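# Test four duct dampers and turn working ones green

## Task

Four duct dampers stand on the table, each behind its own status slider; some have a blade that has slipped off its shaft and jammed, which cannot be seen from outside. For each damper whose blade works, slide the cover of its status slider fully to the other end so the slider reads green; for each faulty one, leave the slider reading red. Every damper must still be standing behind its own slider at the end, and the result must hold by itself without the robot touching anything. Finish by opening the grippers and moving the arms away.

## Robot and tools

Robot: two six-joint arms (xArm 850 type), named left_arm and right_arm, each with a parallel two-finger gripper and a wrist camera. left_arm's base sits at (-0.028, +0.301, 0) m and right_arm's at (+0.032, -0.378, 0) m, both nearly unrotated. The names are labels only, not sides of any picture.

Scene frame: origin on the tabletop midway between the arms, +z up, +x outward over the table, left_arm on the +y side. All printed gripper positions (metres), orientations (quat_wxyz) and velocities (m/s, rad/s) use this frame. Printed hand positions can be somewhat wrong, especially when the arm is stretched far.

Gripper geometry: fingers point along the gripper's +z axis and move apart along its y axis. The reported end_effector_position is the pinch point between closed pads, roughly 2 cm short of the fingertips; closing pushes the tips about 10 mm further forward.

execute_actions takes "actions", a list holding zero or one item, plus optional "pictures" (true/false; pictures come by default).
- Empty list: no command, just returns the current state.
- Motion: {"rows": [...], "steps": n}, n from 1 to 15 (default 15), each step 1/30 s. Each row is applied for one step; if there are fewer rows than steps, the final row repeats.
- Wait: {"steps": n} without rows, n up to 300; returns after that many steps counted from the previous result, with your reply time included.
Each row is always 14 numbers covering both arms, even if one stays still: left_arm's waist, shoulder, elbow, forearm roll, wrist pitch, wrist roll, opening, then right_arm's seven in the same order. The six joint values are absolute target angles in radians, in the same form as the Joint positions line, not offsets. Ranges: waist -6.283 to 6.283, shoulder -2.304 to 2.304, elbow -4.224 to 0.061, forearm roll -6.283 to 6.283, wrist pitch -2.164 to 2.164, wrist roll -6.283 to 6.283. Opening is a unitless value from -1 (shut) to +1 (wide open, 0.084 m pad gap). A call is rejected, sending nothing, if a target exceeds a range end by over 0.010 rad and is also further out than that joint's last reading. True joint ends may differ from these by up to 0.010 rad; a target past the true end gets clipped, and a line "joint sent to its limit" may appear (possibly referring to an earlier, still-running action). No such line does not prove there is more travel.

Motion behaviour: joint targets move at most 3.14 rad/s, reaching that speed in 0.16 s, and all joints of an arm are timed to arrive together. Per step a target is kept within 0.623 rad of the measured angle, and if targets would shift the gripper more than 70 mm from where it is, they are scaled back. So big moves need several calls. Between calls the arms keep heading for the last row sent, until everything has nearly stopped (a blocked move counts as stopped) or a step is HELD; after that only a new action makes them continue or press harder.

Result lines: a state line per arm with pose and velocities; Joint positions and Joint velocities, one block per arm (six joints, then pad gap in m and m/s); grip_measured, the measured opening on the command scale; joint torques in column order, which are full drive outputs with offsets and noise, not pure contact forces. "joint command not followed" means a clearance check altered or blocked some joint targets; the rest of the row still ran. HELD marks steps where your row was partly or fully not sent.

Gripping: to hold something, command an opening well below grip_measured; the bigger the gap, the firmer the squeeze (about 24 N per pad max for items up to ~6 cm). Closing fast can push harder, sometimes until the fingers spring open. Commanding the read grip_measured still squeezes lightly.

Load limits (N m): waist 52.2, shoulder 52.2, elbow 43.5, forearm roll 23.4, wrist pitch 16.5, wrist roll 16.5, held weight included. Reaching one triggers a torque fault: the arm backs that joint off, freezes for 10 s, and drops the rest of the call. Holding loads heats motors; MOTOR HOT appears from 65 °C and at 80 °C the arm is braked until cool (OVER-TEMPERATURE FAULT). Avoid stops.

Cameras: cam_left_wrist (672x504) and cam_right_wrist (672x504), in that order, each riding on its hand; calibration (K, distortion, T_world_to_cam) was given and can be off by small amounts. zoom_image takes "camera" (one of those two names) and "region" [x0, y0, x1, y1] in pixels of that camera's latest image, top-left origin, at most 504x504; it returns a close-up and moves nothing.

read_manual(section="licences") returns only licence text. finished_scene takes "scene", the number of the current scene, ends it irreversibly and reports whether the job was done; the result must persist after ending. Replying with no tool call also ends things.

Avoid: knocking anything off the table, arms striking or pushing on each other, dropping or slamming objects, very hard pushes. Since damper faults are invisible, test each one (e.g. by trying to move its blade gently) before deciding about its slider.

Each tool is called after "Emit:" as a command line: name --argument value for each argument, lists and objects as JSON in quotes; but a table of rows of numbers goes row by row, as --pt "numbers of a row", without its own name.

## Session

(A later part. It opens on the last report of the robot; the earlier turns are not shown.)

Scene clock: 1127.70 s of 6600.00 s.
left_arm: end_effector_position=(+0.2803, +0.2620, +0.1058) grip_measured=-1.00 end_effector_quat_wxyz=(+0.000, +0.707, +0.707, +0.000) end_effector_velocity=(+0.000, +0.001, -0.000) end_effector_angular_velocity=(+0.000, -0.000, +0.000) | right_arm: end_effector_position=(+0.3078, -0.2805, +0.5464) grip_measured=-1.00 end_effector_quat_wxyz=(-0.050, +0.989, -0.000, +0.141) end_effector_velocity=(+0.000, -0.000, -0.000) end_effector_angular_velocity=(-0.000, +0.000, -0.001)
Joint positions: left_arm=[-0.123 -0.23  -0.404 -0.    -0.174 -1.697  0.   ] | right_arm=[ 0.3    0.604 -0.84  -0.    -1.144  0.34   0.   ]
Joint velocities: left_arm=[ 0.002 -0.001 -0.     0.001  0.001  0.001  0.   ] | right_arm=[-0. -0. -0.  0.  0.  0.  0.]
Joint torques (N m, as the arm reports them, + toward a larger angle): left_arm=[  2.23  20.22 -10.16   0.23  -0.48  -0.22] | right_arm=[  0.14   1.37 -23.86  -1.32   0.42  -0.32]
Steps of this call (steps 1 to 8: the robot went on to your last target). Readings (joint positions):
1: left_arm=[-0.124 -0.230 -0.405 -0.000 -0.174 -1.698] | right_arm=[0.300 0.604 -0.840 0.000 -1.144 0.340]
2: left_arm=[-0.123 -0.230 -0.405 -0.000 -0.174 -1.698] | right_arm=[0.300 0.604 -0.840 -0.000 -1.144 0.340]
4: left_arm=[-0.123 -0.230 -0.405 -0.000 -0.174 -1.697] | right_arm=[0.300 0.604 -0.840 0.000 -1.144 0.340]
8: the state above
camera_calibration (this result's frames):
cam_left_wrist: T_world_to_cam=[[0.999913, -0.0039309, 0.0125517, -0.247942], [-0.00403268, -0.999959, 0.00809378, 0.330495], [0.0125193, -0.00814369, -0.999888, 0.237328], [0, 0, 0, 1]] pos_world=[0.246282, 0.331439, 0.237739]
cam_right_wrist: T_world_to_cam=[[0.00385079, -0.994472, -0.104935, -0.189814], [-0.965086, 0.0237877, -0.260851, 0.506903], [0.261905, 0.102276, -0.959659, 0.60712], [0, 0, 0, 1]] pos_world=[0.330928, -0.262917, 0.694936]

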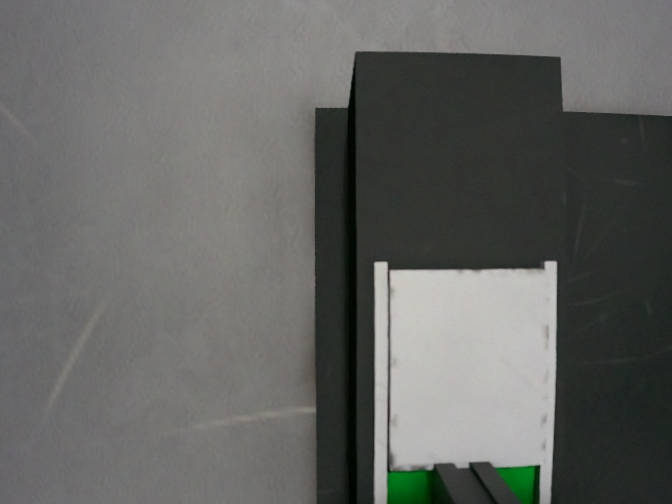

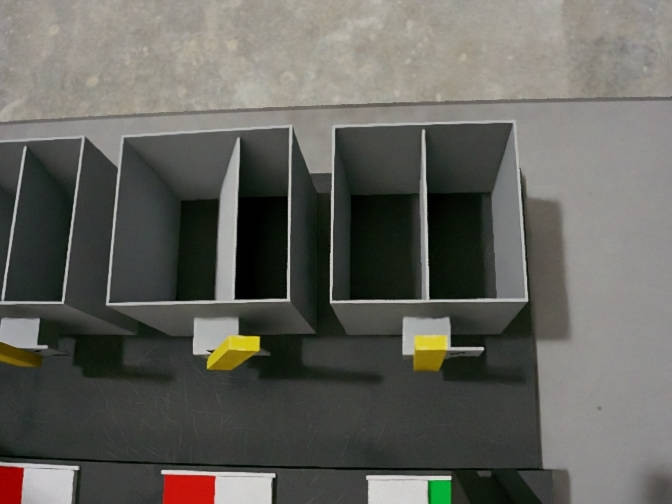

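Emit:
execute_actions --actions '[{"rows": [[-0.1225,-0.2250,-0.4042,0,-0.1792,-1.6973,-1,0.30,0.604,-0.84,0,-1.144,0.34,-1],[-0.1228,-0.2180,-0.4045,0,-0.1865,-1.6976,-1,0.30,0.604,-0.84,0,-1.144,0.34,-1],[-0.1232,-0.2080,-0.4049,0,-0.1969,-1.6980,-1,0.30,0.604,-0.84,0,-1.144,0.34,-1],[-0.1236,-0.1950,-0.4054,0,-0.2104,-1.6984,-1,0.30,0.604,-0.84,0,-1.144,0.34,-1],[-0.124,-0.1700,-0.4065,0,-0.2365,-1.6988,-1,0.30,0.604,-0.84,0,-1.144,0.34,-1],[-0.124,-0.1300,-0.4085,0,-0.2785,-1.6988,-1,0.30,0.604,-0.84,0,-1.144,0.34,-1],[-0.124,-0.0800,-0.4120,0,-0.3320,-1.6988,-1,0.30,0.604,-0.84,0,-1.144,0.34,-1],[-0.124,0.0485,-0.4302,0,-0.4787,-1.6988,-1,0.30,0.604,-0.84,0,-1.144,0.34,-1]], "steps": 15}]'

Scene clock: 1143.70 s of 6600.00 s.
left_arm: end_effector_position=(+0.2815, +0.2615, +0.1988) grip_measured=-1.00 end_effector_quat_wxyz=(+0.002, +0.707, +0.707, +0.001) end_effector_velocity=(-0.033, +0.003, +0.017) end_effector_angular_velocity=(+0.011, +0.093, -0.001) | right_arm: end_effector_position=(+0.3078, -0.2805, +0.5464) grip_measured=-1.00 end_effector_quat_wxyz=(-0.050, +0.989, -0.000, +0.141) end_effector_velocity=(-0.000, -0.000, +0.000) end_effector_angular_velocity=(+0.000, -0.000, -0.000)
Joint positions: left_arm=[-0.124  0.044 -0.431  0.    -0.47  -1.699  0.   ] | right_arm=[ 0.3    0.604 -0.84  -0.    -1.144  0.34   0.   ]
Joint velocities: left_arm=[-0.002  0.072  0.015 -0.002 -0.151  0.001  0.   ] | right_arm=[-0.     0.001  0.    -0.    -0.     0.     0.   ]
Joint torques (N m, as the arm reports them, + toward a larger angle): left_arm=[ -4.03   8.29 -15.4   -0.8   -0.12  -0.29] | right_arm=[  0.36   1.43 -25.07  -1.64   0.51  -0.21]
Steps of this call (steps 1 to 15: the robot went on to your last target; steps 16 to 90: nothing new was sent; then 12.50 s passed at rest; steps 91 to 105: all 15 steps of this action). Readings (joint positions):
91: left_arm=[-0.122 -0.230 -0.404 0.000 -0.174 -1.697] | right_arm=[0.300 0.604 -0.840 -0.000 -1.144 0.340]
92: left_arm=[-0.122 -0.229 -0.404 0.000 -0.176 -1.697] | right_arm=[0.300 0.604 -0.840 -0.000 -1.144 0.340]
94: left_arm=[-0.122 -0.220 -0.403 0.000 -0.186 -1.698] | right_arm=[0.300 0.604 -0.840 -0.000 -1.144 0.340]
98: left_arm=[-0.123 -0.157 -0.405 0.000 -0.255 -1.699] | right_arm=[0.300 0.604 -0.840 -0.000 -1.144 0.340]
105: the state above
camera_calibration (this result's frames):
cam_left_wrist: T_world_to_cam=[[0.999866, -0.00352098, 0.0159993, -0.251038], [-0.00365628, -0.999958, 0.00843469, 0.329128], [0.0159689, -0.00849205, -0.999836, 0.329359], [0, 0, 0, 1]] pos_world=[0.246948, 0.331027, 0.330545]
cam_right_wrist: T_world_to_cam=[[0.00385053, -0.994472, -0.104935, -0.189814], [-0.965086, 0.023788, -0.260851, 0.506903], [0.261905, 0.102276, -0.959659, 0.60712], [0, 0, 0, 1]] pos_world=[0.330928, -0.262917, 0.694936]

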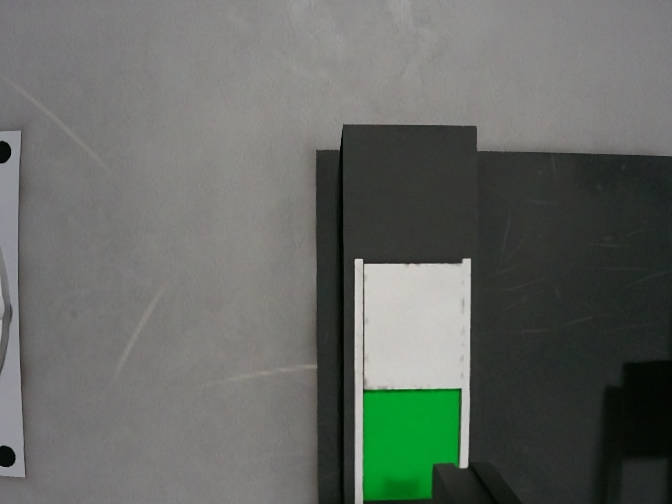

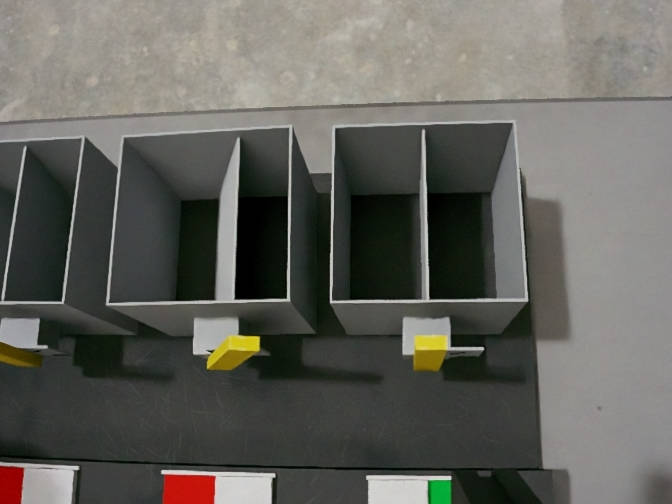

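Emit:
execute_actions --actions '[{"rows": [[-0.20,0.604,-0.70,0,-1.20,-0.20,-1,0.25,0.70,-0.75,0,-1.30,0.29,-1]], "steps": 15}]' --pictures false

Emit:
execute_actions --actions '[{"steps": 25}]'

Scene clock: 1154.70 s of 6600.00 s.
left_arm: end_effector_position=(+0.2685, +0.2474, +0.3895) grip_measured=-1.00 end_effector_quat_wxyz=(+0.023, +0.897, +0.440, +0.032) end_effector_velocity=(-0.150, -0.005, +0.381) end_effector_angular_velocity=(+0.140, -0.141, -2.164) | right_arm: end_effector_position=(+0.2493, -0.3131, +0.5182) grip_measured=-1.00 end_effector_quat_wxyz=(-0.021, +0.997, -0.000, +0.072) end_effector_velocity=(-0.002, -0.001, -0.000) end_effector_angular_velocity=(-0.001, +0.002, -0.000)
Joint positions: left_arm=[-0.176  0.427 -0.615  0.    -0.962 -1.093  0.   ] | right_arm=[ 0.25   0.699 -0.75   0.    -1.3    0.29   0.   ]
Joint velocities: left_arm=[-0.104  0.764 -0.368  0.    -1.019  2.065  0.   ] | right_arm=[-0.001  0.004  0.002 -0.    -0.004 -0.001  0.   ]
Joint torques (N m, as the arm reports them, + toward a larger angle): left_arm=[ -3.72   2.6  -18.64  -0.51  -0.42   0.19] | right_arm=[  0.61  -0.07 -24.38  -1.2    0.01  -0.04]
Steps of this call (steps 1 to 15: the robot went on to your last target; steps 16 to 90: nothing new was sent; then 7.50 s passed at rest; steps 91 to 105: all 15 steps of this action). Readings (joint positions):
91: left_arm=[-0.124 0.049 -0.430 -0.000 -0.479 -1.699] | right_arm=[0.300 0.604 -0.840 0.000 -1.144 0.340]
92: left_arm=[-0.125 0.052 -0.432 -0.000 -0.484 -1.693] | right_arm=[0.299 0.606 -0.838 0.000 -1.149 0.338]
94: left_arm=[-0.131 0.094 -0.450 -0.000 -0.535 -1.642] | right_arm=[0.283 0.636 -0.809 0.000 -1.199 0.322]
98: left_arm=[-0.149 0.228 -0.518 0.000 -0.697 -1.478] | right_arm=[0.253 0.696 -0.755 -0.000 -1.291 0.293]
105: the state above

Scene clock: 1155.53 s of 6600.00 s.
left_arm: end_effector_position=(+0.2212, +0.2497, +0.4741) grip_measured=-1.00 end_effector_quat_wxyz=(+0.010, +0.999, -0.002, +0.051) end_effector_velocity=(-0.000, -0.000, +0.001) end_effector_angular_velocity=(-0.000, -0.002, -0.002) | right_arm: end_effector_position=(+0.2490, -0.3133, +0.5181) grip_measured=-1.00 end_effector_quat_wxyz=(-0.021, +0.997, -0.000, +0.072) end_effector_velocity=(+0.000, +0.000, +0.000) end_effector_angular_velocity=(+0.000, -0.000, +0.000)
Joint positions: left_arm=[-0.2    0.604 -0.7   -0.    -1.2   -0.2    0.   ] | right_arm=[ 0.25  0.7  -0.75  0.   -1.3   0.29  0.  ]
Joint velocities: left_arm=[-0.     0.001 -0.002 -0.    -0.001  0.002  0.   ] | right_arm=[ 0. -0. -0.  0.  0. -0.  0.]
Joint torques (N m, as the arm reports them, + toward a larger angle): left_arm=[ -4.21   0.04 -19.93  -0.25  -0.23  -0.3 ] | right_arm=[  1.13   0.44 -25.1   -2.78  -0.09  -0.09]
Steps of this call (steps 1 to 25: the robot went on to your last target). Readings (joint positions):
1: left_arm=[-0.179 0.452 -0.627 0.000 -0.996 -1.020] | right_arm=[0.250 0.700 -0.750 0.000 -1.300 0.290]
2: left_arm=[-0.182 0.476 -0.638 0.000 -1.028 -0.942] | right_arm=[0.250 0.700 -0.750 0.000 -1.300 0.290]
4: left_arm=[-0.189 0.521 -0.660 0.000 -1.088 -0.761] | right_arm=[0.250 0.700 -0.750 0.000 -1.300 0.290]
8: left_arm=[-0.197 0.582 -0.690 0.000 -1.170 -0.380] | right_arm=[0.250 0.700 -0.750 0.000 -1.300 0.290]
25: the state above
camera_calibration (this result's frames):
cam_left_wrist: T_world_to_cam=[[-0.00968017, -0.99944, 0.0320246, 0.269202], [-0.99558, 0.00664102, -0.0936805, 0.331247], [0.0934154, -0.0327899, -0.995087, 0.592226], [0, 0, 0, 1]] pos_world=[0.277066, 0.286271, 0.611727]
cam_right_wrist: T_world_to_cam=[[-0.00791188, -0.998828, -0.0477432, -0.253183], [-0.991996, 0.0138568, -0.125506, 0.377061], [0.12602, 0.046368, -0.990943, 0.631302], [0, 0, 0, 1]] pos_world=[0.292483, -0.287384, 0.66082]

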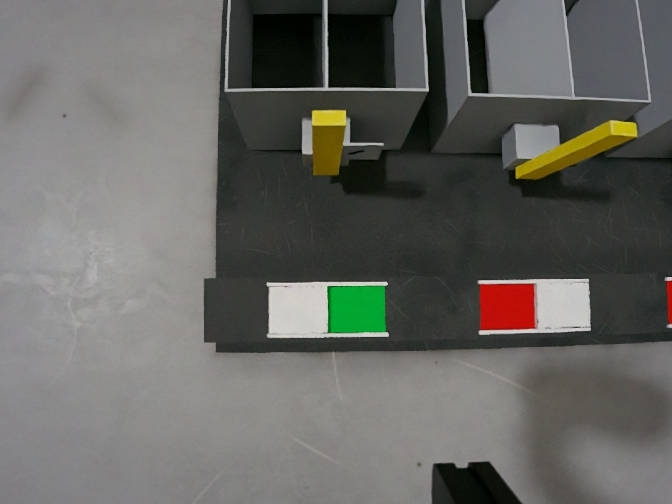

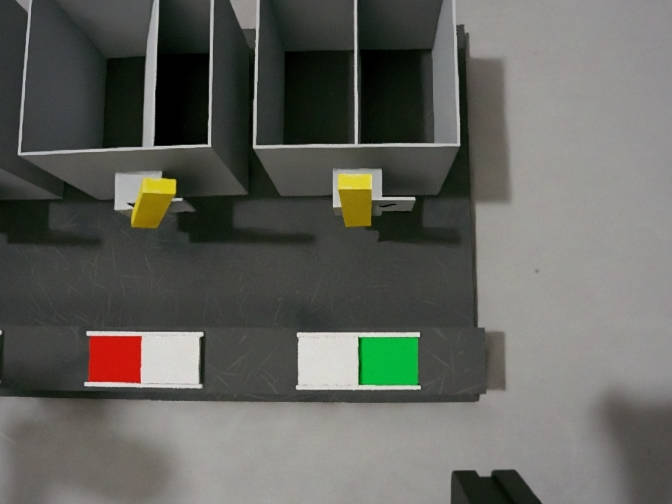

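Both S1 and S4 are fully green, S2/S3 red, dampers standing. Finishing scene 1.

Emit:
finished_scene --scene 1

The scene is finished: the task was done.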